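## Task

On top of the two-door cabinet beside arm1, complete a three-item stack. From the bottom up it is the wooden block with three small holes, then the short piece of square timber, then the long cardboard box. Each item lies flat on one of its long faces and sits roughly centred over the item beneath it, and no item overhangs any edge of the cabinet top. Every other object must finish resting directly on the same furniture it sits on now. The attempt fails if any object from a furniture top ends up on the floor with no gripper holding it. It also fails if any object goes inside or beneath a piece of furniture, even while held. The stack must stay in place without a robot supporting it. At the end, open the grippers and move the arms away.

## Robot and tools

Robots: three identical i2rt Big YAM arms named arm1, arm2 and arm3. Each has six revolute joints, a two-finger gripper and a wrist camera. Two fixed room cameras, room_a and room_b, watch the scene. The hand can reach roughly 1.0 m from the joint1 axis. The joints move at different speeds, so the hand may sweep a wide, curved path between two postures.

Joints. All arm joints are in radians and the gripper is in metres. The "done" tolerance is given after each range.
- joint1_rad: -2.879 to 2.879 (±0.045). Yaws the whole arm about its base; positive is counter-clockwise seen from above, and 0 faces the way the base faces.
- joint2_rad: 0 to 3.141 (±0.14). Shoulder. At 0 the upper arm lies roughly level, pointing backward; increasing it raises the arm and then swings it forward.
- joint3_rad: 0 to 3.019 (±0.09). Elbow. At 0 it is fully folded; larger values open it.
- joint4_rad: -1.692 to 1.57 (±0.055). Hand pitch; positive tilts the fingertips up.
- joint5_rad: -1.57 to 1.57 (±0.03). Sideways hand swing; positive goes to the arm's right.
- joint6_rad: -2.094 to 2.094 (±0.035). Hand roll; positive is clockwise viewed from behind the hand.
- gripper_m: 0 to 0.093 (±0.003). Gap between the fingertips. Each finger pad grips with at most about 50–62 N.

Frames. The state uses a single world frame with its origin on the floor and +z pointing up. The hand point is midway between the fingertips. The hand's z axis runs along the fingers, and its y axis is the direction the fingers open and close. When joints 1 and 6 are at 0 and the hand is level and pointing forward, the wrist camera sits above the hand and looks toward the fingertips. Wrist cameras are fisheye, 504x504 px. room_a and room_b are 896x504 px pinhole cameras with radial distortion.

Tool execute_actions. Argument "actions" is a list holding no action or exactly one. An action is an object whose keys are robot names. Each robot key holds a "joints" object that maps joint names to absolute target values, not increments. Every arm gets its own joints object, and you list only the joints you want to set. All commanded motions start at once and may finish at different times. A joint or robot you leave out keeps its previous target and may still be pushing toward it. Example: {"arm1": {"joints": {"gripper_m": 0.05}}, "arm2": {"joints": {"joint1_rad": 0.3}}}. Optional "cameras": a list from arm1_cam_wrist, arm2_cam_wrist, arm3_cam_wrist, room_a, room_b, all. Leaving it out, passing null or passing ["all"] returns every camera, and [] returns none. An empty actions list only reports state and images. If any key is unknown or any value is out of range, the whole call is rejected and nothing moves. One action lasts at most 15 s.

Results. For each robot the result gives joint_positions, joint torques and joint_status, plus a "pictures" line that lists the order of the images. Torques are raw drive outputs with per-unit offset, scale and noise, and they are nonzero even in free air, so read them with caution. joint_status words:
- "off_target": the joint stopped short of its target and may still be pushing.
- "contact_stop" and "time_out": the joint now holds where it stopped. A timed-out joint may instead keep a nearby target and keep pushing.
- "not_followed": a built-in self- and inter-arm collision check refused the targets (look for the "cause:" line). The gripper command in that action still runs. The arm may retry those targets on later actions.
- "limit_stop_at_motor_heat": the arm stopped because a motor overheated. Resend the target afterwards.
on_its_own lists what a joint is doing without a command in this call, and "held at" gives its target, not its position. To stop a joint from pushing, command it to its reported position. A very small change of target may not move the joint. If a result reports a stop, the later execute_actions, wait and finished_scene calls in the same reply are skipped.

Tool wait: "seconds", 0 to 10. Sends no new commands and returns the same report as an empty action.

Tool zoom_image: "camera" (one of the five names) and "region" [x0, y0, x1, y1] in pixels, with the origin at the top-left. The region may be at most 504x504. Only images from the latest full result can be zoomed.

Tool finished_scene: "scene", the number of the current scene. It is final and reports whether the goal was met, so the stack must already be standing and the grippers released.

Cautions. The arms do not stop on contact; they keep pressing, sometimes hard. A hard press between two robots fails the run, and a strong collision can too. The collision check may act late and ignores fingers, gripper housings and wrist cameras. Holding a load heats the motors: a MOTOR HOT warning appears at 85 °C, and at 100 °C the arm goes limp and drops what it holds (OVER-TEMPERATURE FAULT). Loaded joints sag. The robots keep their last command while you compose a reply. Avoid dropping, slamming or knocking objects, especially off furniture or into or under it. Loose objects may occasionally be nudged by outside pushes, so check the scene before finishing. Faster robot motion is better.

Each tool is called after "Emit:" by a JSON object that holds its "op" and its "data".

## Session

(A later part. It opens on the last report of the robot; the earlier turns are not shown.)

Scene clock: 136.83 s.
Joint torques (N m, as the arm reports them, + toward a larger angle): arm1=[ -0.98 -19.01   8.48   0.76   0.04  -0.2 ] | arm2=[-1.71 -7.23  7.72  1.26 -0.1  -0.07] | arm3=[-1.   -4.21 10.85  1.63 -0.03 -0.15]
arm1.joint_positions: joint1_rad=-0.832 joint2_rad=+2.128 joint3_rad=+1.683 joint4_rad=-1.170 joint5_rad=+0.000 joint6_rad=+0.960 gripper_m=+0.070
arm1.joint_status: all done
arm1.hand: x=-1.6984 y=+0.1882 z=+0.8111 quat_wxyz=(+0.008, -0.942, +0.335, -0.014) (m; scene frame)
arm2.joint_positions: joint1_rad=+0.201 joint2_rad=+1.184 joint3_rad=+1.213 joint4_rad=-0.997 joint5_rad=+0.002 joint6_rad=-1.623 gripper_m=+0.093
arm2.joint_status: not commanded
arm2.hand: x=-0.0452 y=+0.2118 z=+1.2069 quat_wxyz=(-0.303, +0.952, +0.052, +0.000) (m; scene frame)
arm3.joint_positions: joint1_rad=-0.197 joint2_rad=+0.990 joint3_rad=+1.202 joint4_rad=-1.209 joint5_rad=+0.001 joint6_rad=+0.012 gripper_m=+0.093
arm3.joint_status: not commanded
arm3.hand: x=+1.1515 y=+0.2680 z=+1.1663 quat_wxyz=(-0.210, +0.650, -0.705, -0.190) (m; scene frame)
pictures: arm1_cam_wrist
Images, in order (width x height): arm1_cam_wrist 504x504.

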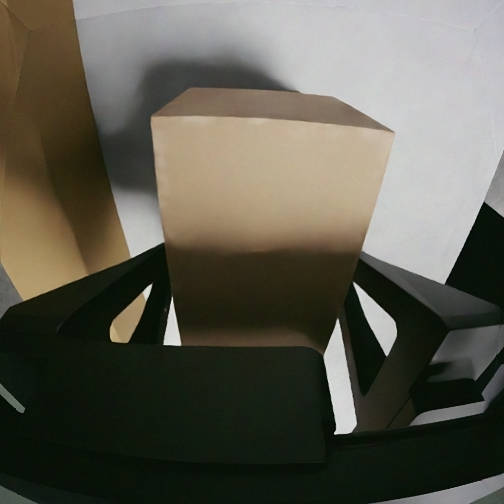

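Emit:
{"op": "execute_actions", "data": {"actions": [{"arm1":{"joints":{"joint2_rad":2.075,"joint4_rad":-1.195}}}], "cameras": []}}

Scene clock: 137.90 s.
Joint torques (N m, as the arm reports them, + toward a larger angle): arm1=[ -0.54 -20.34   8.67   0.19   0.04  -0.2 ] | arm2=[-2.02 -7.09  7.72  1.24 -0.11 -0.06] | arm3=[-1.1  -4.23 10.84  1.64 -0.03 -0.15]
arm1.joint_positions: joint1_rad=-0.832 joint2_rad=+2.088 joint3_rad=+1.683 joint4_rad=-1.187 joint5_rad=+0.000 joint6_rad=+0.960 gripper_m=+0.070
arm1.joint_status: all done
arm1.hand: x=-1.6985 y=+0.1883 z=+0.8350 quat_wxyz=(+0.001, -0.942, +0.335, -0.004) (m; scene frame)
arm2.joint_positions: joint1_rad=+0.201 joint2_rad=+1.184 joint3_rad=+1.213 joint4_rad=-0.997 joint5_rad=+0.002 joint6_rad=-1.623 gripper_m=+0.093
arm2.joint_status: not commanded
arm2.hand: x=-0.0452 y=+0.2118 z=+1.2069 quat_wxyz=(-0.303, +0.952, +0.052, +0.000) (m; scene frame)
arm3.joint_positions: joint1_rad=-0.197 joint2_rad=+0.990 joint3_rad=+1.202 joint4_rad=-1.209 joint5_rad=+0.001 joint6_rad=+0.012 gripper_m=+0.093
arm3.joint_status: not commanded
arm3.hand: x=+1.1515 y=+0.2680 z=+1.1663 quat_wxyz=(-0.210, +0.650, -0.705, -0.190) (m; scene frame)
pictures: none
No camera images: the call's "cameras" was empty. Leave "cameras" out to get every camera's image.

Emit:
{"op": "execute_actions", "data": {"actions": [{"arm1":{"joints":{"gripper_m":0.03}}}], "cameras": []}}

Emit:
{"op": "execute_actions", "data": {"actions": [{"arm1":{"joints":{"joint2_rad":2.0,"joint4_rad":-1.225}}}], "cameras": ["arm1_cam_wrist"]}}

Scene clock: 138.70 s.
Joint torques (N m, as the arm reports them, + toward a larger angle): arm1=[ -0.53 -20.34   8.72   0.2    0.05  -0.2 ] | arm2=[-1.86 -7.04  7.69  1.2  -0.07 -0.09] | arm3=[-1.03 -4.21 10.83  1.63 -0.03 -0.15]
arm1.joint_positions: joint1_rad=-0.832 joint2_rad=+2.088 joint3_rad=+1.683 joint4_rad=-1.188 joint5_rad=-0.001 joint6_rad=+0.959 gripper_m=+0.046
arm1.joint_status: gripper_m off_target (ended at +0.046, target +0.030)
arm1.hand: x=-1.6984 y=+0.1882 z=+0.8350 quat_wxyz=(+0.001, -0.942, +0.335, -0.004) (m; scene frame)
arm2.joint_positions: joint1_rad=+0.201 joint2_rad=+1.184 joint3_rad=+1.213 joint4_rad=-0.997 joint5_rad=+0.002 joint6_rad=-1.623 gripper_m=+0.093
arm2.joint_status: not commanded
arm2.hand: x=-0.0452 y=+0.2118 z=+1.2069 quat_wxyz=(-0.303, +0.952, +0.052, +0.000) (m; scene frame)
arm3.joint_positions: joint1_rad=-0.197 joint2_rad=+0.990 joint3_rad=+1.202 joint4_rad=-1.209 joint5_rad=+0.001 joint6_rad=+0.012 gripper_m=+0.093
arm3.joint_status: not commanded
arm3.hand: x=+1.1515 y=+0.2680 z=+1.1663 quat_wxyz=(-0.210, +0.650, -0.705, -0.190) (m; scene frame)
pictures: none
No camera images: the call's "cameras" was empty. Leave "cameras" out to get every camera's image.

Scene clock: 139.70 s.
Joint torques (N m, as the arm reports them, + toward a larger angle): arm1=[ -0.53 -19.75   9.48   0.32   0.05  -0.2 ] | arm2=[-1.94 -7.03  7.79  1.26 -0.08 -0.07] | arm3=[-0.98 -4.2  10.83  1.63 -0.03 -0.15]
arm1.joint_positions: joint1_rad=-0.832 joint2_rad=+2.013 joint3_rad=+1.678 joint4_rad=-1.218 joint5_rad=-0.001 joint6_rad=+0.959 gripper_m=+0.046
arm1.joint_status: all done
arm1.hand: x=-1.6945 y=+0.1894 z=+0.8773 quat_wxyz=(-0.010, -0.942, +0.335, +0.012) (m; scene frame)
arm2.joint_positions: joint1_rad=+0.201 joint2_rad=+1.184 joint3_rad=+1.213 joint4_rad=-0.997 joint5_rad=+0.002 joint6_rad=-1.623 gripper_m=+0.093
arm2.joint_status: not commanded
arm2.hand: x=-0.0452 y=+0.2118 z=+1.2069 quat_wxyz=(-0.303, +0.952, +0.052, +0.000) (m; scene frame)
arm3.joint_positions: joint1_rad=-0.197 joint2_rad=+0.990 joint3_rad=+1.202 joint4_rad=-1.209 joint5_rad=+0.001 joint6_rad=+0.012 gripper_m=+0.093
arm3.joint_status: not commanded
arm3.hand: x=+1.1515 y=+0.2680 z=+1.1663 quat_wxyz=(-0.210, +0.650, -0.705, -0.190) (m; scene frame)
pictures: arm1_cam_wrist
Images, in order (width x height): arm1_cam_wrist 504x504.

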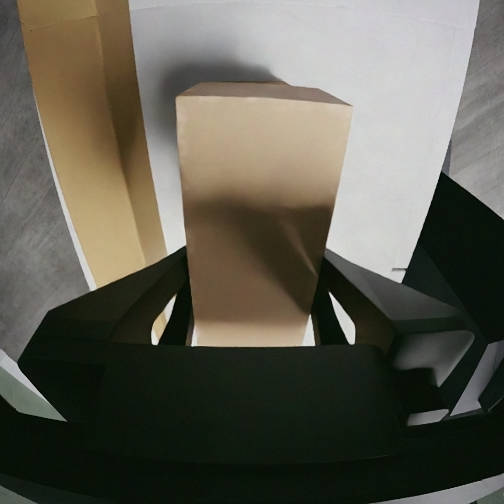

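Emit:
{"op": "execute_actions", "data": {"actions": [{"arm1":{"joints":{"joint1_rad":-0.446,"joint2_rad":1.80,"joint3_rad":1.335,"joint4_rad":-1.10,"joint6_rad":1.36}}}], "cameras": ["arm1_cam_wrist","room_b"]}}

Scene clock: 141.60 s.
Joint torques (N m, as the arm reports them, + toward a larger angle): arm1=[  0.12 -15.95   8.88   0.94   0.14   0.07] | arm2=[-2.01 -7.08  7.69  1.27 -0.09 -0.07] | arm3=[-0.98 -4.25 10.84  1.63 -0.03 -0.16]
arm1.joint_positions: joint1_rad=-0.449 joint2_rad=+1.810 joint3_rad=+1.329 joint4_rad=-1.109 joint5_rad=-0.002 joint6_rad=+1.342 gripper_m=+0.046
arm1.joint_status: all done
arm1.hand: x=-1.5115 y=+0.0422 z=+0.8636 quat_wxyz=(+0.002, -0.942, +0.335, -0.002) (m; scene frame)
arm2.joint_positions: joint1_rad=+0.201 joint2_rad=+1.184 joint3_rad=+1.213 joint4_rad=-0.997 joint5_rad=+0.002 joint6_rad=-1.623 gripper_m=+0.093
arm2.joint_status: not commanded
arm2.hand: x=-0.0452 y=+0.2118 z=+1.2069 quat_wxyz=(-0.303, +0.952, +0.052, +0.000) (m; scene frame)
arm3.joint_positions: joint1_rad=-0.197 joint2_rad=+0.990 joint3_rad=+1.202 joint4_rad=-1.209 joint5_rad=+0.001 joint6_rad=+0.012 gripper_m=+0.093
arm3.joint_status: not commanded
arm3.hand: x=+1.1515 y=+0.2680 z=+1.1663 quat_wxyz=(-0.210, +0.650, -0.705, -0.190) (m; scene frame)
pictures: arm1_cam_wrist, room_b
Images, in order (width x height): arm1_cam_wrist 504x504, room_b 896x504.

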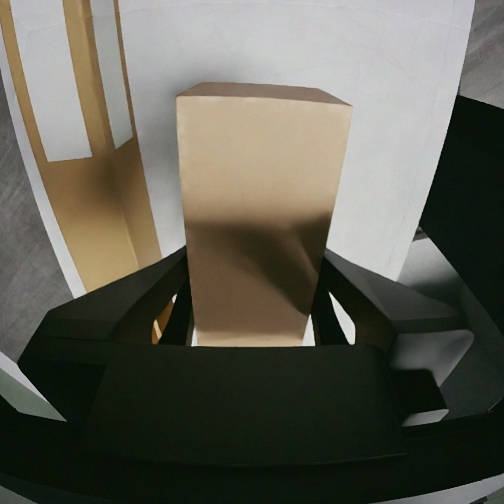

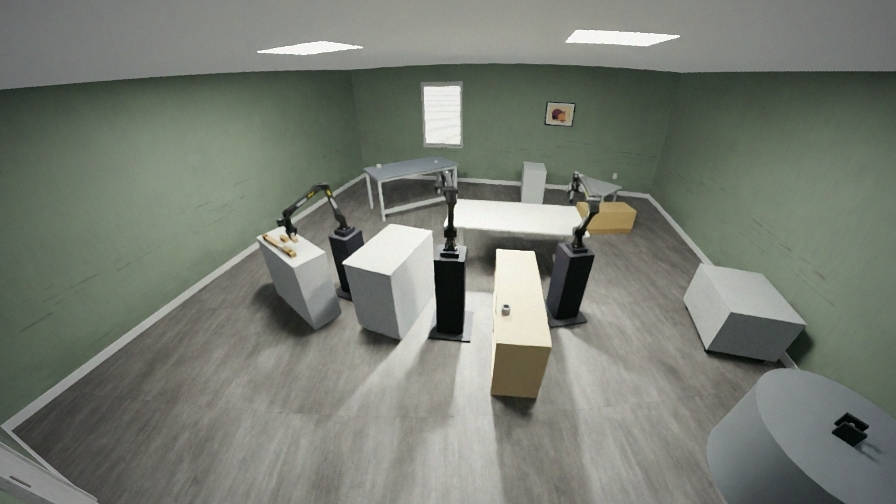

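Emit:
{"op": "execute_actions", "data": {"actions": [{"arm1":{"joints":{"joint2_rad":1.925,"joint4_rad":-1.0}}}], "cameras": ["arm1_cam_wrist"]}}

Scene clock: 142.83 s.
Joint torques (N m, as the arm reports them, + toward a larger angle): arm1=[ -0.15 -18.52   8.43   0.76   0.14   0.07] | arm2=[-2.   -7.07  7.67  1.22 -0.09 -0.06] | arm3=[-1.06 -4.24 10.83  1.62 -0.03 -0.15]
arm1.joint_positions: joint1_rad=-0.449 joint2_rad=+1.952 joint3_rad=+1.326 joint4_rad=-1.008 joint5_rad=-0.002 joint6_rad=+1.343 gripper_m=+0.046
arm1.joint_status: all done
arm1.hand: x=-1.5189 y=+0.0367 z=+0.7914 quat_wxyz=(+0.021, -0.942, +0.335, -0.013) (m; scene frame)
arm2.joint_positions: joint1_rad=+0.201 joint2_rad=+1.184 joint3_rad=+1.213 joint4_rad=-0.997 joint5_rad=+0.002 joint6_rad=-1.623 gripper_m=+0.093
arm2.joint_status: not commanded
arm2.hand: x=-0.0452 y=+0.2118 z=+1.2069 quat_wxyz=(-0.303, +0.952, +0.052, +0.000) (m; scene frame)
arm3.joint_positions: joint1_rad=-0.197 joint2_rad=+0.990 joint3_rad=+1.202 joint4_rad=-1.209 joint5_rad=+0.001 joint6_rad=+0.012 gripper_m=+0.093
arm3.joint_status: not commanded
arm3.hand: x=+1.1515 y=+0.2680 z=+1.1663 quat_wxyz=(-0.210, +0.650, -0.705, -0.190) (m; scene frame)
pictures: arm1_cam_wrist
Images, in order (width x height): arm1_cam_wrist 504x504.

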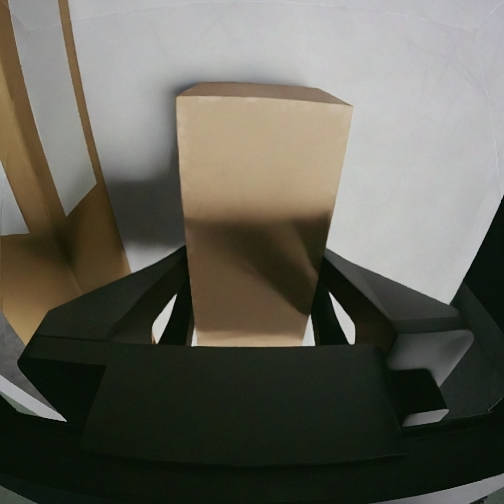

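Emit:
{"op": "execute_actions", "data": {"actions": [{"arm1":{"joints":{"gripper_m":0.08}}}], "cameras": ["arm1_cam_wrist"]}}

Scene clock: 144.83 s.
Joint torques (N m, as the arm reports them, + toward a larger angle): arm1=[ -0.15 -17.83   8.38   0.8    0.14   0.06] | arm2=[-1.83 -6.91  7.67  1.28 -0.09 -0.07] | arm3=[-1.02 -4.17 10.84  1.62 -0.03 -0.16]
arm1.joint_positions: joint1_rad=-0.449 joint2_rad=+1.945 joint3_rad=+1.326 joint4_rad=-1.008 joint5_rad=-0.002 joint6_rad=+1.343 gripper_m=+0.080
arm1.joint_status: all done
arm1.hand: x=-1.5196 y=+0.0361 z=+0.7948 quat_wxyz=(+0.018, -0.942, +0.335, -0.012) (m; scene frame)
arm2.joint_positions: joint1_rad=+0.201 joint2_rad=+1.184 joint3_rad=+1.213 joint4_rad=-0.997 joint5_rad=+0.002 joint6_rad=-1.623 gripper_m=+0.093
arm2.joint_status: not commanded
arm2.hand: x=-0.0452 y=+0.2118 z=+1.2069 quat_wxyz=(-0.303, +0.952, +0.052, +0.000) (m; scene frame)
arm3.joint_positions: joint1_rad=-0.197 joint2_rad=+0.990 joint3_rad=+1.202 joint4_rad=-1.209 joint5_rad=+0.001 joint6_rad=+0.012 gripper_m=+0.093
arm3.joint_status: not commanded
arm3.hand: x=+1.1515 y=+0.2680 z=+1.1663 quat_wxyz=(-0.210, +0.650, -0.705, -0.190) (m; scene frame)
pictures: arm1_cam_wrist
Images, in order (width x height): arm1_cam_wrist 504x504.

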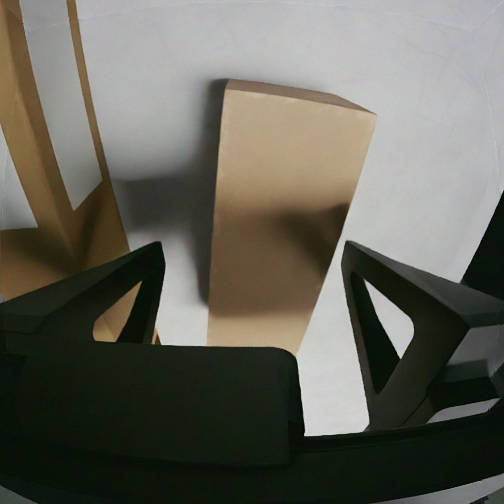

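Emit:
{"op": "execute_actions", "data": {"actions": []}}

Scene clock: 146.33 s.
Joint torques (N m, as the arm reports them, + toward a larger angle): arm1=[ -0.17 -17.83   8.47   0.81   0.14   0.06] | arm2=[-2.21 -7.26  7.64  1.26 -0.11 -0.05] | arm3=[-1.1  -4.21 10.83  1.62 -0.02 -0.15]
arm1.joint_positions: joint1_rad=-0.449 joint2_rad=+1.945 joint3_rad=+1.326 joint4_rad=-1.008 joint5_rad=-0.002 joint6_rad=+1.343 gripper_m=+0.080
arm1.joint_status: all done
arm1.hand: x=-1.5196 y=+0.0361 z=+0.7948 quat_wxyz=(+0.018, -0.942, +0.335, -0.012) (m; scene frame)
arm2.joint_positions: joint1_rad=+0.201 joint2_rad=+1.184 joint3_rad=+1.213 joint4_rad=-0.997 joint5_rad=+0.002 joint6_rad=-1.623 gripper_m=+0.093
arm2.joint_status: not commanded
arm2.hand: x=-0.0452 y=+0.2118 z=+1.2069 quat_wxyz=(-0.303, +0.952, +0.052, +0.000) (m; scene frame)
arm3.joint_positions: joint1_rad=-0.197 joint2_rad=+0.990 joint3_rad=+1.202 joint4_rad=-1.209 joint5_rad=+0.001 joint6_rad=+0.012 gripper_m=+0.093
arm3.joint_status: not commanded
arm3.hand: x=+1.1515 y=+0.2680 z=+1.1663 quat_wxyz=(-0.210, +0.650, -0.705, -0.190) (m; scene frame)
pictures: arm1_cam_wrist, arm2_cam_wrist, arm3_cam_wrist, room_a, room_b
Images, in order (width x height): arm1_cam_wrist 504x504, arm2_cam_wrist 504x504, arm3_cam_wrist 504x504, room_a 896x504, room_b 896x504.

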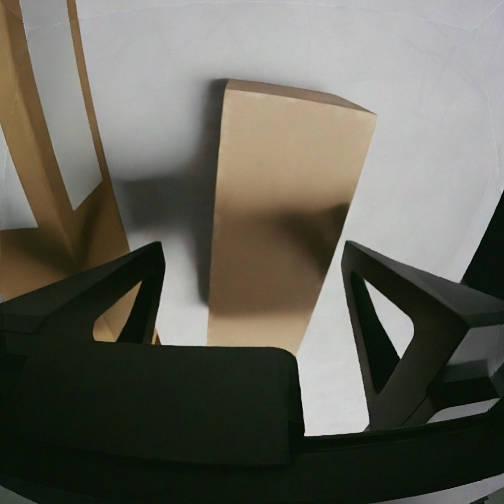

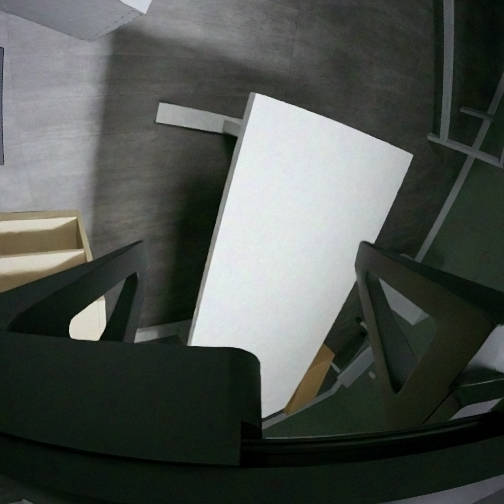

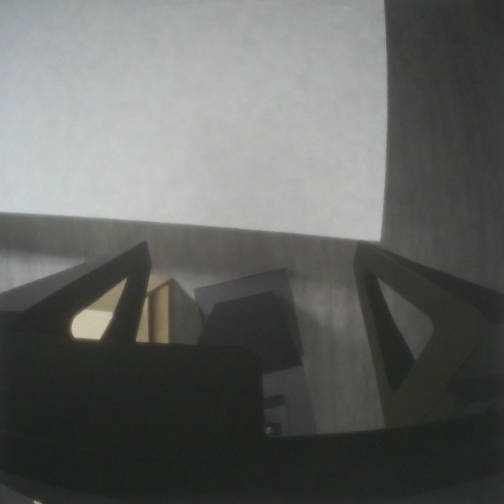

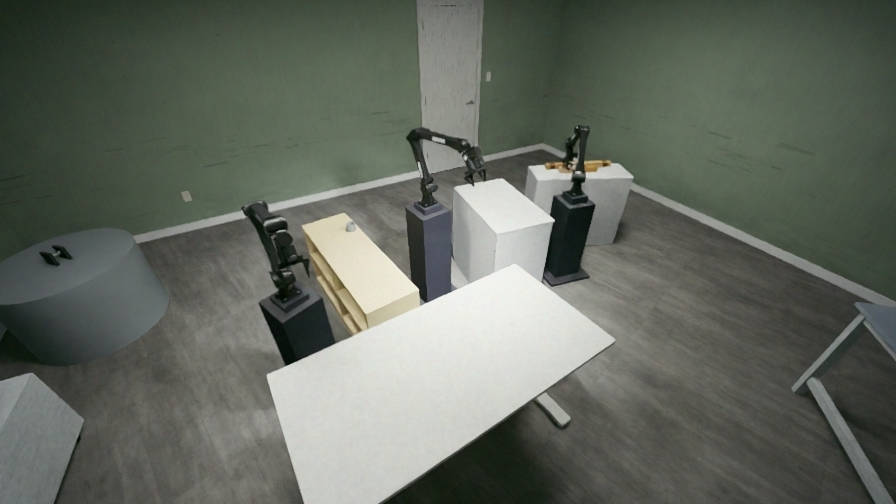

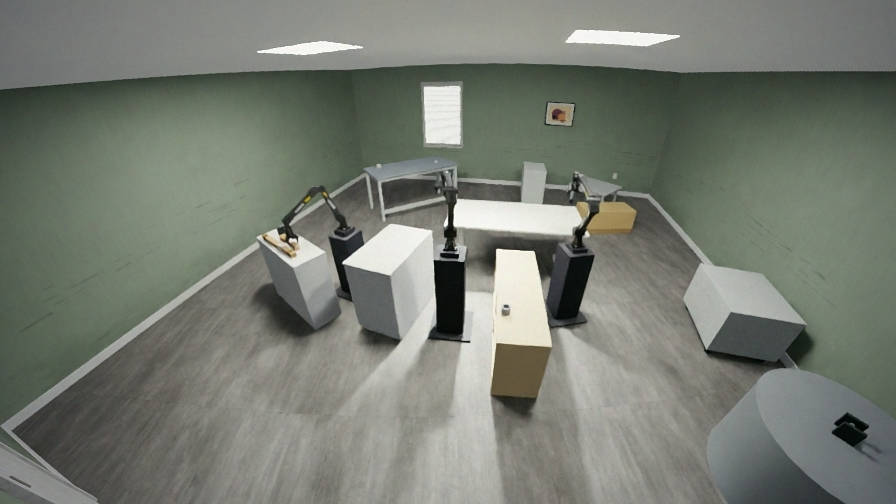

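Emit:
{"op": "execute_actions", "data": {"actions": [{"arm1":{"joints":{"joint2_rad":1.80,"joint4_rad":-1.10}}}], "cameras": []}}

Emit:
{"op": "execute_actions", "data": {"actions": [{"arm1":{"joints":{"joint1_rad":-0.832,"joint6_rad":0.96,"joint3_rad":1.70,"joint2_rad":2.0,"joint4_rad":-1.21}}}], "cameras": ["arm1_cam_wrist"]}}

Scene clock: 147.70 s.
Joint torques (N m, as the arm reports them, + toward a larger angle): arm1=[ -0.16 -14.4    9.27   0.22   0.14   0.06] | arm2=[-2.06 -7.    7.73  1.2  -0.1  -0.07] | arm3=[-1.09 -4.28 10.83  1.63 -0.03 -0.15]
arm1.joint_positions: joint1_rad=-0.449 joint2_rad=+1.795 joint3_rad=+1.326 joint4_rad=-1.093 joint5_rad=-0.002 joint6_rad=+1.344 gripper_m=+0.080
arm1.joint_status: all done
arm1.hand: x=-1.5143 y=+0.0400 z=+0.8699 quat_wxyz=(-0.009, -0.942, +0.335, +0.006) (m; scene frame)
arm2.joint_positions: joint1_rad=+0.201 joint2_rad=+1.184 joint3_rad=+1.213 joint4_rad=-0.997 joint5_rad=+0.002 joint6_rad=-1.623 gripper_m=+0.093
arm2.joint_status: not commanded
arm2.hand: x=-0.0452 y=+0.2118 z=+1.2069 quat_wxyz=(-0.303, +0.952, +0.052, +0.000) (m; scene frame)
arm3.joint_positions: joint1_rad=-0.197 joint2_rad=+0.990 joint3_rad=+1.202 joint4_rad=-1.209 joint5_rad=+0.001 joint6_rad=+0.012 gripper_m=+0.093
arm3.joint_status: not commanded
arm3.hand: x=+1.1515 y=+0.2680 z=+1.1663 quat_wxyz=(-0.210, +0.650, -0.705, -0.190) (m; scene frame)
pictures: none
No camera images: the call's "cameras" was empty. Leave "cameras" out to get every camera's image.

Scene clock: 149.13 s.
Joint torques (N m, as the arm reports them, + toward a larger angle): arm1=[ -0.68 -18.92  12.81   0.29  -0.03  -0.21] | arm2=[-1.78 -7.34  7.74  1.26 -0.1  -0.05] | arm3=[-1.04 -4.21 10.83  1.62 -0.03 -0.15]
arm1.joint_positions: joint1_rad=-0.827 joint2_rad=+2.008 joint3_rad=+1.656 joint4_rad=-1.203 joint5_rad=+0.001 joint6_rad=+0.977 gripper_m=+0.080
arm1.joint_status: all done
arm1.hand: x=-1.6896 y=+0.1880 z=+0.8721 quat_wxyz=(-0.009, -0.940, +0.341, +0.011) (m; scene frame)
arm2.joint_positions: joint1_rad=+0.201 joint2_rad=+1.184 joint3_rad=+1.213 joint4_rad=-0.997 joint5_rad=+0.002 joint6_rad=-1.623 gripper_m=+0.093
arm2.joint_status: not commanded
arm2.hand: x=-0.0452 y=+0.2118 z=+1.2069 quat_wxyz=(-0.303, +0.952, +0.052, +0.000) (m; scene frame)
arm3.joint_positions: joint1_rad=-0.197 joint2_rad=+0.990 joint3_rad=+1.202 joint4_rad=-1.209 joint5_rad=+0.001 joint6_rad=+0.012 gripper_m=+0.093
arm3.joint_status: not commanded
arm3.hand: x=+1.1515 y=+0.2680 z=+1.1663 quat_wxyz=(-0.210, +0.650, -0.705, -0.190) (m; scene frame)
pictures: arm1_cam_wrist
Images, in order (width x height): arm1_cam_wrist 504x504.

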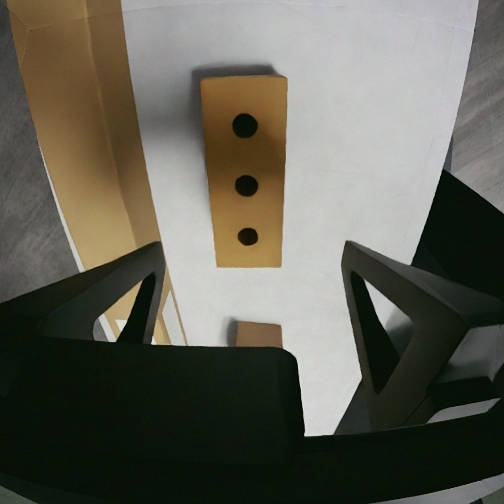

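Emit:
{"op": "execute_actions", "data": {"actions": [{"arm1":{"joints":{"joint2_rad":2.138,"joint4_rad":-1.15,"gripper_m":0.07}}}], "cameras": ["arm1_cam_wrist"]}}

Scene clock: 152.43 s.
Joint torques (N m, as the arm reports them, + toward a larger angle): arm1=[ -0.66 -21.41  11.28   0.79  -0.03  -0.22] | arm2=[-1.94 -7.21  7.73  1.26 -0.11 -0.07] | arm3=[-1.06 -4.19 10.84  1.62 -0.03 -0.16]
arm1.joint_positions: joint1_rad=-0.827 joint2_rad=+2.158 joint3_rad=+1.665 joint4_rad=-1.157 joint5_rad=+0.001 joint6_rad=+0.976 gripper_m=+0.070
arm1.joint_status: all done
arm1.hand: x=-1.6896 y=+0.1878 z=+0.7870 quat_wxyz=(+0.019, -0.940, +0.340, -0.028) (m; scene frame)
arm2.joint_positions: joint1_rad=+0.201 joint2_rad=+1.184 joint3_rad=+1.213 joint4_rad=-0.997 joint5_rad=+0.002 joint6_rad=-1.623 gripper_m=+0.093
arm2.joint_status: not commanded
arm2.hand: x=-0.0452 y=+0.2118 z=+1.2069 quat_wxyz=(-0.303, +0.952, +0.052, +0.000) (m; scene frame)
arm3.joint_positions: joint1_rad=-0.197 joint2_rad=+0.990 joint3_rad=+1.202 joint4_rad=-1.209 joint5_rad=+0.001 joint6_rad=+0.012 gripper_m=+0.093
arm3.joint_status: not commanded
arm3.hand: x=+1.1515 y=+0.2680 z=+1.1663 quat_wxyz=(-0.210, +0.650, -0.705, -0.190) (m; scene frame)
pictures: arm1_cam_wrist
Images, in order (width x height): arm1_cam_wrist 504x504.

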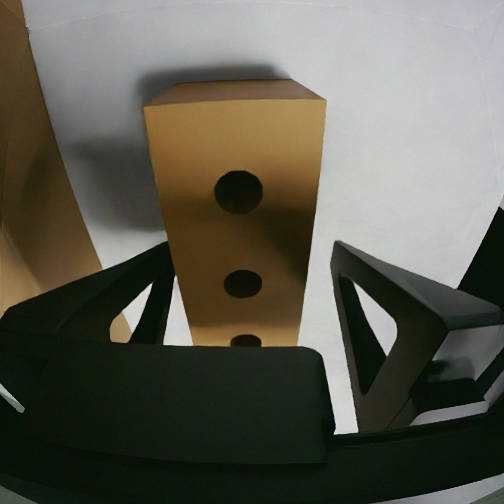

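Emit:
{"op": "execute_actions", "data": {"actions": [{"arm1":{"joints":{"gripper_m":0.03}}}], "cameras": ["arm1_cam_wrist"]}}

Scene clock: 153.13 s.
Joint torques (N m, as the arm reports them, + toward a larger angle): arm1=[ -0.64 -21.35  11.32   0.72   0.02  -0.2 ] | arm2=[-1.85 -7.26  7.7   1.3  -0.11 -0.08] | arm3=[-1.01 -4.21 10.83  1.63 -0.03 -0.16]
arm1.joint_positions: joint1_rad=-0.827 joint2_rad=+2.158 joint3_rad=+1.665 joint4_rad=-1.156 joint5_rad=+0.000 joint6_rad=+0.975 gripper_m=+0.045
arm1.joint_status: gripper_m off_target (ended at +0.045, target +0.030)
arm1.hand: x=-1.6899 y=+0.1874 z=+0.7872 quat_wxyz=(+0.018, -0.940, +0.340, -0.027) (m; scene frame)
arm2.joint_positions: joint1_rad=+0.201 joint2_rad=+1.184 joint3_rad=+1.213 joint4_rad=-0.997 joint5_rad=+0.002 joint6_rad=-1.623 gripper_m=+0.093
arm2.joint_status: not commanded
arm2.hand: x=-0.0452 y=+0.2118 z=+1.2069 quat_wxyz=(-0.303, +0.952, +0.052, +0.000) (m; scene frame)
arm3.joint_positions: joint1_rad=-0.197 joint2_rad=+0.990 joint3_rad=+1.202 joint4_rad=-1.209 joint5_rad=+0.001 joint6_rad=+0.012 gripper_m=+0.093
arm3.joint_status: not commanded
arm3.hand: x=+1.1515 y=+0.2680 z=+1.1663 quat_wxyz=(-0.210, +0.650, -0.705, -0.190) (m; scene frame)
pictures: arm1_cam_wrist
Images, in order (width x height): arm1_cam_wrist 504x504.

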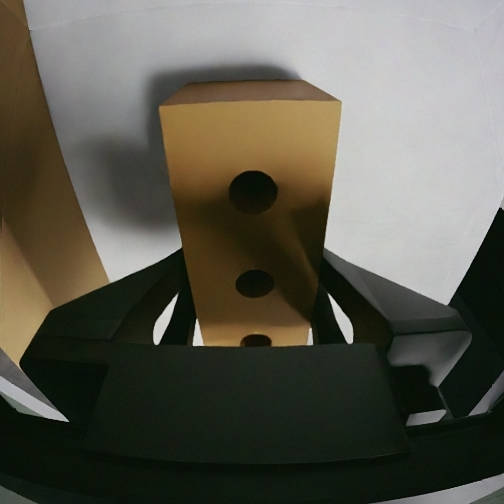

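Emit:
{"op": "execute_actions", "data": {"actions": [{"arm1":{"joints":{"joint2_rad":2.045,"joint4_rad":-1.185}}}], "cameras": []}}

Emit:
{"op": "execute_actions", "data": {"actions": [{"arm1":{"joints":{"joint1_rad":-0.714,"joint6_rad":1.095,"joint3_rad":1.54,"joint4_rad":-1.14}}}], "cameras": ["arm1_cam_wrist"]}}

Scene clock: 155.13 s.
Joint torques (N m, as the arm reports them, + toward a larger angle): arm1=[ -0.67 -19.85  11.75   0.31   0.04  -0.21] | arm2=[-2.09 -7.29  7.6   1.36 -0.1  -0.07] | arm3=[-1.06 -4.21 10.84  1.64 -0.03 -0.15]
arm1.joint_positions: joint1_rad=-0.827 joint2_rad=+2.056 joint3_rad=+1.665 joint4_rad=-1.179 joint5_rad=+0.000 joint6_rad=+0.975 gripper_m=+0.045
arm1.joint_status: all done
arm1.hand: x=-1.6953 y=+0.1860 z=+0.8476 quat_wxyz=(-0.005, -0.940, +0.340, +0.005) (m; scene frame)
arm2.joint_positions: joint1_rad=+0.201 joint2_rad=+1.184 joint3_rad=+1.213 joint4_rad=-0.997 joint5_rad=+0.002 joint6_rad=-1.623 gripper_m=+0.093
arm2.joint_status: not commanded
arm2.hand: x=-0.0452 y=+0.2118 z=+1.2069 quat_wxyz=(-0.303, +0.952, +0.052, +0.000) (m; scene frame)
arm3.joint_positions: joint1_rad=-0.197 joint2_rad=+0.990 joint3_rad=+1.202 joint4_rad=-1.209 joint5_rad=+0.001 joint6_rad=+0.012 gripper_m=+0.093
arm3.joint_status: not commanded
arm3.hand: x=+1.1515 y=+0.2680 z=+1.1663 quat_wxyz=(-0.210, +0.650, -0.705, -0.190) (m; scene frame)
pictures: none
No camera images: the call's "cameras" was empty. Leave "cameras" out to get every camera's image.

Scene clock: 156.33 s.
Joint torques (N m, as the arm reports them, + toward a larger angle): arm1=[ -0.33 -20.05   8.88   0.52   0.05   0.06] | arm2=[-2.03 -7.03  7.67  1.24 -0.11 -0.08] | arm3=[-1.04 -4.24 10.83  1.64 -0.03 -0.15]
arm1.joint_positions: joint1_rad=-0.711 joint2_rad=+2.068 joint3_rad=+1.529 joint4_rad=-1.144 joint5_rad=-0.001 joint6_rad=+1.078 gripper_m=+0.045
arm1.joint_status: all done
arm1.hand: x=-1.6269 y=+0.1376 z=+0.7954 quat_wxyz=(+0.032, -0.941, +0.334, -0.037) (m; scene frame)
arm2.joint_positions: joint1_rad=+0.201 joint2_rad=+1.184 joint3_rad=+1.213 joint4_rad=-0.997 joint5_rad=+0.002 joint6_rad=-1.623 gripper_m=+0.093
arm2.joint_status: not commanded
arm2.hand: x=-0.0452 y=+0.2118 z=+1.2069 quat_wxyz=(-0.303, +0.952, +0.052, +0.000) (m; scene frame)
arm3.joint_positions: joint1_rad=-0.197 joint2_rad=+0.990 joint3_rad=+1.202 joint4_rad=-1.209 joint5_rad=+0.001 joint6_rad=+0.012 gripper_m=+0.093
arm3.joint_status: not commanded
arm3.hand: x=+1.1515 y=+0.2680 z=+1.1663 quat_wxyz=(-0.210, +0.650, -0.705, -0.190) (m; scene frame)
pictures: arm1_cam_wrist
Images, in order (width x height): arm1_cam_wrist 504x504.

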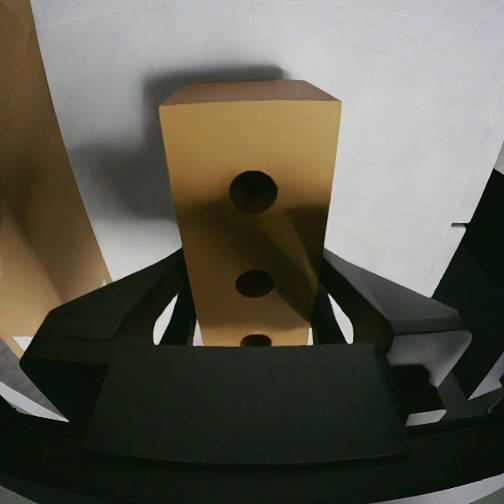

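Emit:
{"op": "execute_actions", "data": {"actions": [{"arm1":{"joints":{"joint2_rad":2.062,"joint4_rad":-1.09}}}], "cameras": ["arm1_cam_wrist"]}}

Scene clock: 157.40 s.
Joint torques (N m, as the arm reports them, + toward a larger angle): arm1=[ -0.54 -18.73   9.     0.86   0.05   0.06] | arm2=[-2.01 -6.91  7.69  1.24 -0.1  -0.08] | arm3=[-1.08 -4.23 10.84  1.63 -0.03 -0.15]
arm1.joint_positions: joint1_rad=-0.711 joint2_rad=+2.068 joint3_rad=+1.529 joint4_rad=-1.098 joint5_rad=-0.001 joint6_rad=+1.079 gripper_m=+0.045
arm1.joint_status: all done
arm1.hand: x=-1.6371 y=+0.1333 z=+0.7946 quat_wxyz=(+0.017, -0.942, +0.334, -0.020) (m; scene frame)
arm2.joint_positions: joint1_rad=+0.201 joint2_rad=+1.184 joint3_rad=+1.213 joint4_rad=-0.997 joint5_rad=+0.002 joint6_rad=-1.623 gripper_m=+0.093
arm2.joint_status: not commanded
arm2.hand: x=-0.0452 y=+0.2118 z=+1.2069 quat_wxyz=(-0.303, +0.952, +0.052, +0.000) (m; scene frame)
arm3.joint_positions: joint1_rad=-0.197 joint2_rad=+0.990 joint3_rad=+1.202 joint4_rad=-1.209 joint5_rad=+0.001 joint6_rad=+0.012 gripper_m=+0.093
arm3.joint_status: not commanded
arm3.hand: x=+1.1515 y=+0.2680 z=+1.1663 quat_wxyz=(-0.210, +0.650, -0.705, -0.190) (m; scene frame)
pictures: arm1_cam_wrist
Images, in order (width x height): arm1_cam_wrist 504x504.

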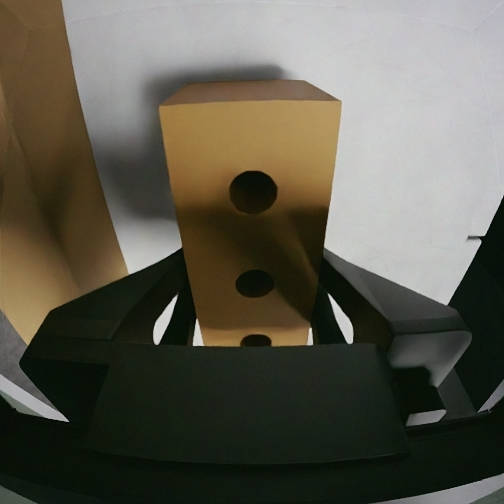

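Emit:
{"op": "execute_actions", "data": {"actions": [{"arm1":{"joints":{"joint2_rad":2.08}}}], "cameras": ["arm1_cam_wrist"]}}

Scene clock: 158.20 s.
Joint torques (N m, as the arm reports them, + toward a larger angle): arm1=[ -0.48 -18.6    8.92   0.73   0.09   0.05] | arm2=[-1.98 -7.21  7.77  1.22 -0.11 -0.09] | arm3=[-1.01 -4.19 10.85  1.64 -0.03 -0.15]
arm1.joint_positions: joint1_rad=-0.711 joint2_rad=+2.081 joint3_rad=+1.529 joint4_rad=-1.097 joint5_rad=-0.001 joint6_rad=+1.079 gripper_m=+0.045
arm1.joint_status: all done
arm1.hand: x=-1.6357 y=+0.1338 z=+0.7869 quat_wxyz=(+0.021, -0.942, +0.334, -0.025) (m; scene frame)
arm2.joint_positions: joint1_rad=+0.201 joint2_rad=+1.184 joint3_rad=+1.213 joint4_rad=-0.997 joint5_rad=+0.002 joint6_rad=-1.623 gripper_m=+0.093
arm2.joint_status: not commanded
arm2.hand: x=-0.0452 y=+0.2118 z=+1.2069 quat_wxyz=(-0.303, +0.952, +0.052, +0.000) (m; scene frame)
arm3.joint_positions: joint1_rad=-0.197 joint2_rad=+0.990 joint3_rad=+1.202 joint4_rad=-1.209 joint5_rad=+0.001 joint6_rad=+0.012 gripper_m=+0.093
arm3.joint_status: not commanded
arm3.hand: x=+1.1515 y=+0.2680 z=+1.1663 quat_wxyz=(-0.210, +0.650, -0.705, -0.190) (m; scene frame)
pictures: arm1_cam_wrist
Images, in order (width x height): arm1_cam_wrist 504x504.

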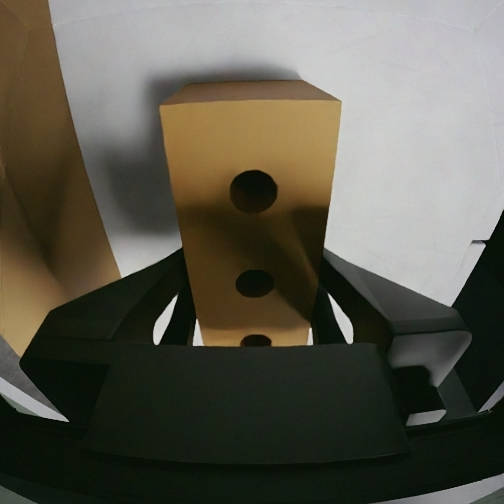

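Emit:
{"op": "execute_actions", "data": {"actions": [{"arm1":{"joints":{"gripper_m":0.075}}}], "cameras": []}}

Emit:
{"op": "execute_actions", "data": {"actions": [{"arm1":{"joints":{"joint2_rad":1.90,"joint4_rad":-1.17}}}], "cameras": ["arm1_cam_wrist"]}}

Scene clock: 159.03 s.
Joint torques (N m, as the arm reports them, + toward a larger angle): arm1=[ -0.43 -18.41   8.86   0.76   0.07   0.06] | arm2=[-2.15 -7.38  7.68  1.31 -0.11 -0.07] | arm3=[-1.09 -4.23 10.83  1.63 -0.03 -0.16]
arm1.joint_positions: joint1_rad=-0.711 joint2_rad=+2.081 joint3_rad=+1.529 joint4_rad=-1.097 joint5_rad=-0.001 joint6_rad=+1.080 gripper_m=+0.075
arm1.joint_status: all done
arm1.hand: x=-1.6357 y=+0.1338 z=+0.7869 quat_wxyz=(+0.021, -0.942, +0.334, -0.025) (m; scene frame)
arm2.joint_positions: joint1_rad=+0.201 joint2_rad=+1.184 joint3_rad=+1.213 joint4_rad=-0.997 joint5_rad=+0.002 joint6_rad=-1.623 gripper_m=+0.093
arm2.joint_status: not commanded
arm2.hand: x=-0.0452 y=+0.2118 z=+1.2069 quat_wxyz=(-0.303, +0.952, +0.052, +0.000) (m; scene frame)
arm3.joint_positions: joint1_rad=-0.197 joint2_rad=+0.990 joint3_rad=+1.202 joint4_rad=-1.209 joint5_rad=+0.001 joint6_rad=+0.012 gripper_m=+0.093
arm3.joint_status: not commanded
arm3.hand: x=+1.1515 y=+0.2680 z=+1.1663 quat_wxyz=(-0.210, +0.650, -0.705, -0.190) (m; scene frame)
pictures: none
No camera images: the call's "cameras" was empty. Leave "cameras" out to get every camera's image.

Scene clock: 160.27 s.
Joint torques (N m, as the arm reports them, + toward a larger angle): arm1=[ -0.58 -17.11   9.79   0.33   0.07   0.05] | arm2=[-2.12 -7.26  7.74  1.21 -0.1  -0.08] | arm3=[-1.04 -4.28 10.85  1.63 -0.03 -0.15]
arm1.joint_positions: joint1_rad=-0.711 joint2_rad=+1.899 joint3_rad=+1.529 joint4_rad=-1.163 joint5_rad=-0.001 joint6_rad=+1.080 gripper_m=+0.075
arm1.joint_status: all done
arm1.hand: x=-1.6359 y=+0.1338 z=+0.8878 quat_wxyz=(-0.018, -0.942, +0.334, +0.018) (m; scene frame)
arm2.joint_positions: joint1_rad=+0.201 joint2_rad=+1.184 joint3_rad=+1.213 joint4_rad=-0.997 joint5_rad=+0.002 joint6_rad=-1.623 gripper_m=+0.093
arm2.joint_status: not commanded
arm2.hand: x=-0.0452 y=+0.2118 z=+1.2069 quat_wxyz=(-0.303, +0.952, +0.052, +0.000) (m; scene frame)
arm3.joint_positions: joint1_rad=-0.197 joint2_rad=+0.990 joint3_rad=+1.202 joint4_rad=-1.209 joint5_rad=+0.001 joint6_rad=+0.012 gripper_m=+0.093
arm3.joint_status: not commanded
arm3.hand: x=+1.1515 y=+0.2680 z=+1.1663 quat_wxyz=(-0.210, +0.650, -0.705, -0.190) (m; scene frame)
pictures: arm1_cam_wrist
Images, in order (width x height): arm1_cam_wrist 504x504.

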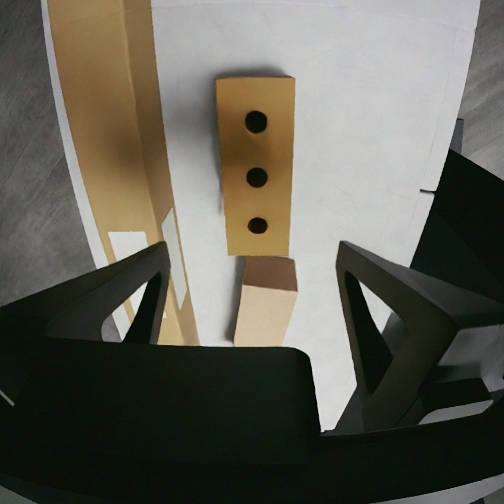

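Emit:
{"op": "execute_actions", "data": {"actions": [{"arm1":{"joints":{"joint1_rad":-0.447,"joint6_rad":1.355,"joint3_rad":1.326,"joint2_rad":1.79,"joint4_rad":-1.105}}}], "cameras": ["arm1_cam_wrist"]}}

Scene clock: 162.03 s.
Joint torques (N m, as the arm reports them, + toward a larger angle): arm1=[ -0.42 -15.53   8.33   1.     0.06   0.07] | arm2=[-1.85 -7.48  7.76  1.2  -0.12 -0.06] | arm3=[-1.05 -4.22 10.83  1.64 -0.03 -0.15]
arm1.joint_positions: joint1_rad=-0.446 joint2_rad=+1.795 joint3_rad=+1.326 joint4_rad=-1.114 joint5_rad=-0.001 joint6_rad=+1.338 gripper_m=+0.075
arm1.joint_status: all done
arm1.hand: x=-1.5098 y=+0.0423 z=+0.8700 quat_wxyz=(+0.000, -0.943, +0.332, +0.001) (m; scene frame)
arm2.joint_positions: joint1_rad=+0.201 joint2_rad=+1.184 joint3_rad=+1.213 joint4_rad=-0.997 joint5_rad=+0.002 joint6_rad=-1.623 gripper_m=+0.093
arm2.joint_status: not commanded
arm2.hand: x=-0.0452 y=+0.2118 z=+1.2069 quat_wxyz=(-0.303, +0.952, +0.052, +0.000) (m; scene frame)
arm3.joint_positions: joint1_rad=-0.197 joint2_rad=+0.990 joint3_rad=+1.202 joint4_rad=-1.209 joint5_rad=+0.001 joint6_rad=+0.012 gripper_m=+0.093
arm3.joint_status: not commanded
arm3.hand: x=+1.1515 y=+0.2680 z=+1.1663 quat_wxyz=(-0.210, +0.650, -0.705, -0.190) (m; scene frame)
pictures: arm1_cam_wrist
Images, in order (width x height): arm1_cam_wrist 504x504.

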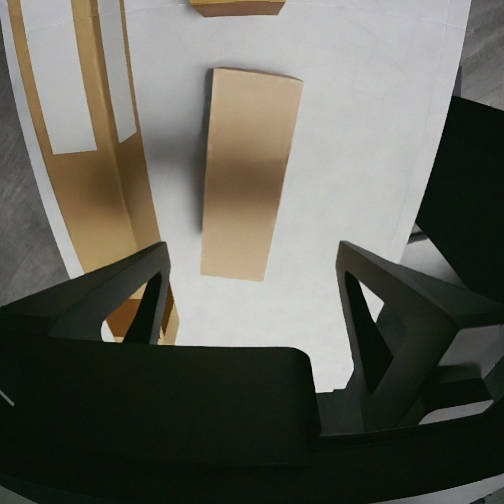

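Emit:
{"op": "execute_actions", "data": {"actions": [{"arm1":{"joints":{"joint2_rad":1.93,"joint4_rad":-1.005,"joint6_rad":1.47,"gripper_m":0.08}}}], "cameras": ["arm1_cam_wrist"]}}

Scene clock: 163.70 s.
Joint torques (N m, as the arm reports them, + toward a larger angle): arm1=[ -0.44 -17.66   8.12   0.77   0.07   0.09] | arm2=[-1.95 -7.19  7.76  1.29 -0.1  -0.08] | arm3=[-1.06 -4.23 10.85  1.63 -0.03 -0.15]
arm1.joint_positions: joint1_rad=-0.446 joint2_rad=+1.949 joint3_rad=+1.319 joint4_rad=-1.013 joint5_rad=-0.001 joint6_rad=+1.453 gripper_m=+0.080
arm1.joint_status: all done
arm1.hand: x=-1.5154 y=+0.0382 z=+0.7910 quat_wxyz=(+0.026, -0.922, +0.385, -0.014) (m; scene frame)
arm2.joint_positions: joint1_rad=+0.201 joint2_rad=+1.184 joint3_rad=+1.213 joint4_rad=-0.997 joint5_rad=+0.002 joint6_rad=-1.623 gripper_m=+0.093
arm2.joint_status: not commanded
arm2.hand: x=-0.0452 y=+0.2118 z=+1.2069 quat_wxyz=(-0.303, +0.952, +0.052, +0.000) (m; scene frame)
arm3.joint_positions: joint1_rad=-0.197 joint2_rad=+0.990 joint3_rad=+1.202 joint4_rad=-1.209 joint5_rad=+0.001 joint6_rad=+0.012 gripper_m=+0.093
arm3.joint_status: not commanded
arm3.hand: x=+1.1515 y=+0.2680 z=+1.1663 quat_wxyz=(-0.210, +0.650, -0.705, -0.190) (m; scene frame)
pictures: arm1_cam_wrist
Images, in order (width x height): arm1_cam_wrist 504x504.

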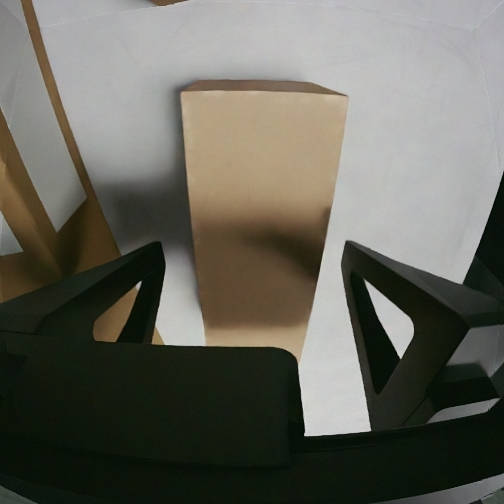

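Aligned. Close.

Emit:
{"op": "execute_actions", "data": {"actions": [{"arm1":{"joints":{"gripper_m":0.03}}}], "cameras": ["arm1_cam_wrist"]}}

Scene clock: 164.40 s.
Joint torques (N m, as the arm reports them, + toward a larger angle): arm1=[ -0.42 -17.74   8.14   0.71   0.06   0.06] | arm2=[-2.04 -7.29  7.74  1.29 -0.11 -0.08] | arm3=[-1.04 -4.25 10.83  1.64 -0.03 -0.16]
arm1.joint_positions: joint1_rad=-0.446 joint2_rad=+1.949 joint3_rad=+1.319 joint4_rad=-1.011 joint5_rad=+0.000 joint6_rad=+1.454 gripper_m=+0.046
arm1.joint_status: gripper_m off_target (ended at +0.046, target +0.030)
arm1.hand: x=-1.5157 y=+0.0380 z=+0.7911 quat_wxyz=(+0.025, -0.922, +0.386, -0.013) (m; scene frame)
arm2.joint_positions: joint1_rad=+0.201 joint2_rad=+1.184 joint3_rad=+1.213 joint4_rad=-0.997 joint5_rad=+0.002 joint6_rad=-1.623 gripper_m=+0.093
arm2.joint_status: not commanded
arm2.hand: x=-0.0452 y=+0.2118 z=+1.2069 quat_wxyz=(-0.303, +0.952, +0.052, +0.000) (m; scene frame)
arm3.joint_positions: joint1_rad=-0.197 joint2_rad=+0.990 joint3_rad=+1.202 joint4_rad=-1.209 joint5_rad=+0.001 joint6_rad=+0.012 gripper_m=+0.093
arm3.joint_status: not commanded
arm3.hand: x=+1.1515 y=+0.2680 z=+1.1663 quat_wxyz=(-0.210, +0.650, -0.705, -0.190) (m; scene frame)
pictures: arm1_cam_wrist
Images, in order (width x height): arm1_cam_wrist 504x504.

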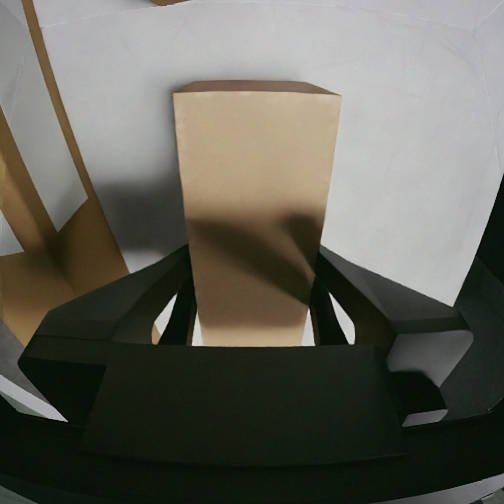

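Emit:
{"op": "execute_actions", "data": {"actions": [{"arm1":{"joints":{"joint2_rad":1.80,"joint4_rad":-1.085}}}], "cameras": []}}

Emit:
{"op": "execute_actions", "data": {"actions": [{"arm1":{"joints":{"joint1_rad":-0.714,"joint6_rad":1.063,"joint3_rad":1.595,"joint2_rad":1.86,"joint4_rad":-1.31}}}], "cameras": ["arm1_cam_wrist"]}}

Scene clock: 166.80 s.
Joint torques (N m, as the arm reports them, + toward a larger angle): arm1=[ -0.43 -14.95   9.09   0.25   0.06   0.05] | arm2=[-2.01 -7.46  7.68  1.3  -0.11 -0.07] | arm3=[-1.02 -4.2  10.83  1.63 -0.03 -0.15]
arm1.joint_positions: joint1_rad=-0.446 joint2_rad=+1.802 joint3_rad=+1.318 joint4_rad=-1.078 joint5_rad=+0.000 joint6_rad=+1.454 gripper_m=+0.046
arm1.joint_status: all done
arm1.hand: x=-1.5136 y=+0.0395 z=+0.8635 quat_wxyz=(-0.009, -0.923, +0.386, +0.006) (m; scene frame)
arm2.joint_positions: joint1_rad=+0.201 joint2_rad=+1.184 joint3_rad=+1.213 joint4_rad=-0.997 joint5_rad=+0.002 joint6_rad=-1.623 gripper_m=+0.093
arm2.joint_status: not commanded
arm2.hand: x=-0.0452 y=+0.2118 z=+1.2069 quat_wxyz=(-0.303, +0.952, +0.052, +0.000) (m; scene frame)
arm3.joint_positions: joint1_rad=-0.197 joint2_rad=+0.990 joint3_rad=+1.202 joint4_rad=-1.209 joint5_rad=+0.001 joint6_rad=+0.012 gripper_m=+0.093
arm3.joint_status: not commanded
arm3.hand: x=+1.1515 y=+0.2680 z=+1.1663 quat_wxyz=(-0.210, +0.650, -0.705, -0.190) (m; scene frame)
pictures: none
No camera images: the call's "cameras" was empty. Leave "cameras" out to get every camera's image.

Scene clock: 168.23 s.
Joint torques (N m, as the arm reports them, + toward a larger angle): arm1=[  0.15 -17.37  12.6    0.14  -0.08  -0.21] | arm2=[-1.92 -7.03  7.74  1.27 -0.12 -0.07] | arm3=[-1.02 -4.24 10.85  1.61 -0.03 -0.15]
arm1.joint_positions: joint1_rad=-0.713 joint2_rad=+1.871 joint3_rad=+1.551 joint4_rad=-1.302 joint5_rad=+0.002 joint6_rad=+1.080 gripper_m=+0.046
arm1.joint_status: all done
arm1.hand: x=-1.6134 y=+0.1452 z=+0.9112 quat_wxyz=(+0.013, -0.942, +0.336, -0.014) (m; scene frame)
arm2.joint_positions: joint1_rad=+0.201 joint2_rad=+1.184 joint3_rad=+1.213 joint4_rad=-0.997 joint5_rad=+0.002 joint6_rad=-1.623 gripper_m=+0.093
arm2.joint_status: not commanded
arm2.hand: x=-0.0452 y=+0.2118 z=+1.2069 quat_wxyz=(-0.303, +0.952, +0.052, +0.000) (m; scene frame)
arm3.joint_positions: joint1_rad=-0.197 joint2_rad=+0.990 joint3_rad=+1.202 joint4_rad=-1.209 joint5_rad=+0.001 joint6_rad=+0.012 gripper_m=+0.093
arm3.joint_status: not commanded
arm3.hand: x=+1.1515 y=+0.2680 z=+1.1663 quat_wxyz=(-0.210, +0.650, -0.705, -0.190) (m; scene frame)
pictures: arm1_cam_wrist
Images, in order (width x height): arm1_cam_wrist 504x504.

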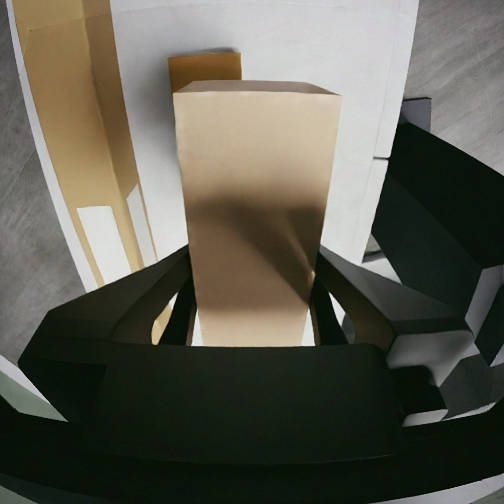

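Emit:
{"op": "execute_actions", "data": {"actions": [{"arm1":{"joints":{"joint2_rad":1.96,"joint4_rad":-1.172}}}], "cameras": ["arm1_cam_wrist"]}}

Scene clock: 169.63 s.
Joint torques (N m, as the arm reports them, + toward a larger angle): arm1=[ -0.46 -20.23  12.23   0.9   -0.08  -0.22] | arm2=[-2.09 -7.23  7.69  1.23 -0.09 -0.07] | arm3=[-1.04 -4.26 10.83  1.63 -0.03 -0.15]
arm1.joint_positions: joint1_rad=-0.713 joint2_rad=+1.987 joint3_rad=+1.551 joint4_rad=-1.180 joint5_rad=+0.002 joint6_rad=+1.079 gripper_m=+0.046
arm1.joint_status: all done
arm1.hand: x=-1.6359 y=+0.1358 z=+0.8473 quat_wxyz=(+0.011, -0.942, +0.335, -0.012) (m; scene frame)
arm2.joint_positions: joint1_rad=+0.201 joint2_rad=+1.184 joint3_rad=+1.213 joint4_rad=-0.997 joint5_rad=+0.002 joint6_rad=-1.623 gripper_m=+0.093
arm2.joint_status: not commanded
arm2.hand: x=-0.0452 y=+0.2118 z=+1.2069 quat_wxyz=(-0.303, +0.952, +0.052, +0.000) (m; scene frame)
arm3.joint_positions: joint1_rad=-0.197 joint2_rad=+0.990 joint3_rad=+1.202 joint4_rad=-1.209 joint5_rad=+0.001 joint6_rad=+0.012 gripper_m=+0.093
arm3.joint_status: not commanded
arm3.hand: x=+1.1515 y=+0.2680 z=+1.1663 quat_wxyz=(-0.210, +0.650, -0.705, -0.190) (m; scene frame)
pictures: arm1_cam_wrist
Images, in order (width x height): arm1_cam_wrist 504x504.

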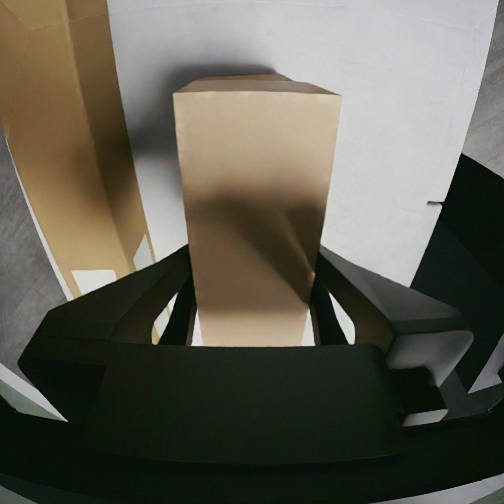

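Emit:
{"op": "execute_actions", "data": {"actions": [{"arm1":{"joints":{"joint2_rad":2.005}}}], "cameras": ["arm1_cam_wrist"]}}

Scene clock: 170.60 s.
Joint torques (N m, as the arm reports them, + toward a larger angle): arm1=[ -0.3  -17.56  12.19   0.89  -0.1   -0.21] | arm2=[-1.88 -7.06  7.69  1.26 -0.08 -0.08] | arm3=[-1.01 -4.26 10.83  1.63 -0.03 -0.16]
arm1.joint_positions: joint1_rad=-0.713 joint2_rad=+2.001 joint3_rad=+1.552 joint4_rad=-1.180 joint5_rad=+0.003 joint6_rad=+1.079 gripper_m=+0.046
arm1.joint_status: all done
arm1.hand: x=-1.6352 y=+0.1363 z=+0.8400 quat_wxyz=(+0.016, -0.942, +0.335, -0.016) (m; scene frame)
arm2.joint_positions: joint1_rad=+0.201 joint2_rad=+1.184 joint3_rad=+1.213 joint4_rad=-0.997 joint5_rad=+0.002 joint6_rad=-1.623 gripper_m=+0.093
arm2.joint_status: not commanded
arm2.hand: x=-0.0452 y=+0.2118 z=+1.2069 quat_wxyz=(-0.303, +0.952, +0.052, +0.000) (m; scene frame)
arm3.joint_positions: joint1_rad=-0.197 joint2_rad=+0.990 joint3_rad=+1.202 joint4_rad=-1.209 joint5_rad=+0.001 joint6_rad=+0.012 gripper_m=+0.093
arm3.joint_status: not commanded
arm3.hand: x=+1.1515 y=+0.2680 z=+1.1663 quat_wxyz=(-0.210, +0.650, -0.705, -0.190) (m; scene frame)
pictures: arm1_cam_wrist
Images, in order (width x height): arm1_cam_wrist 504x504.

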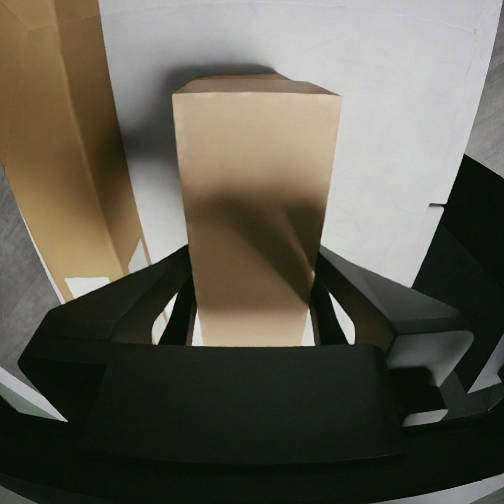

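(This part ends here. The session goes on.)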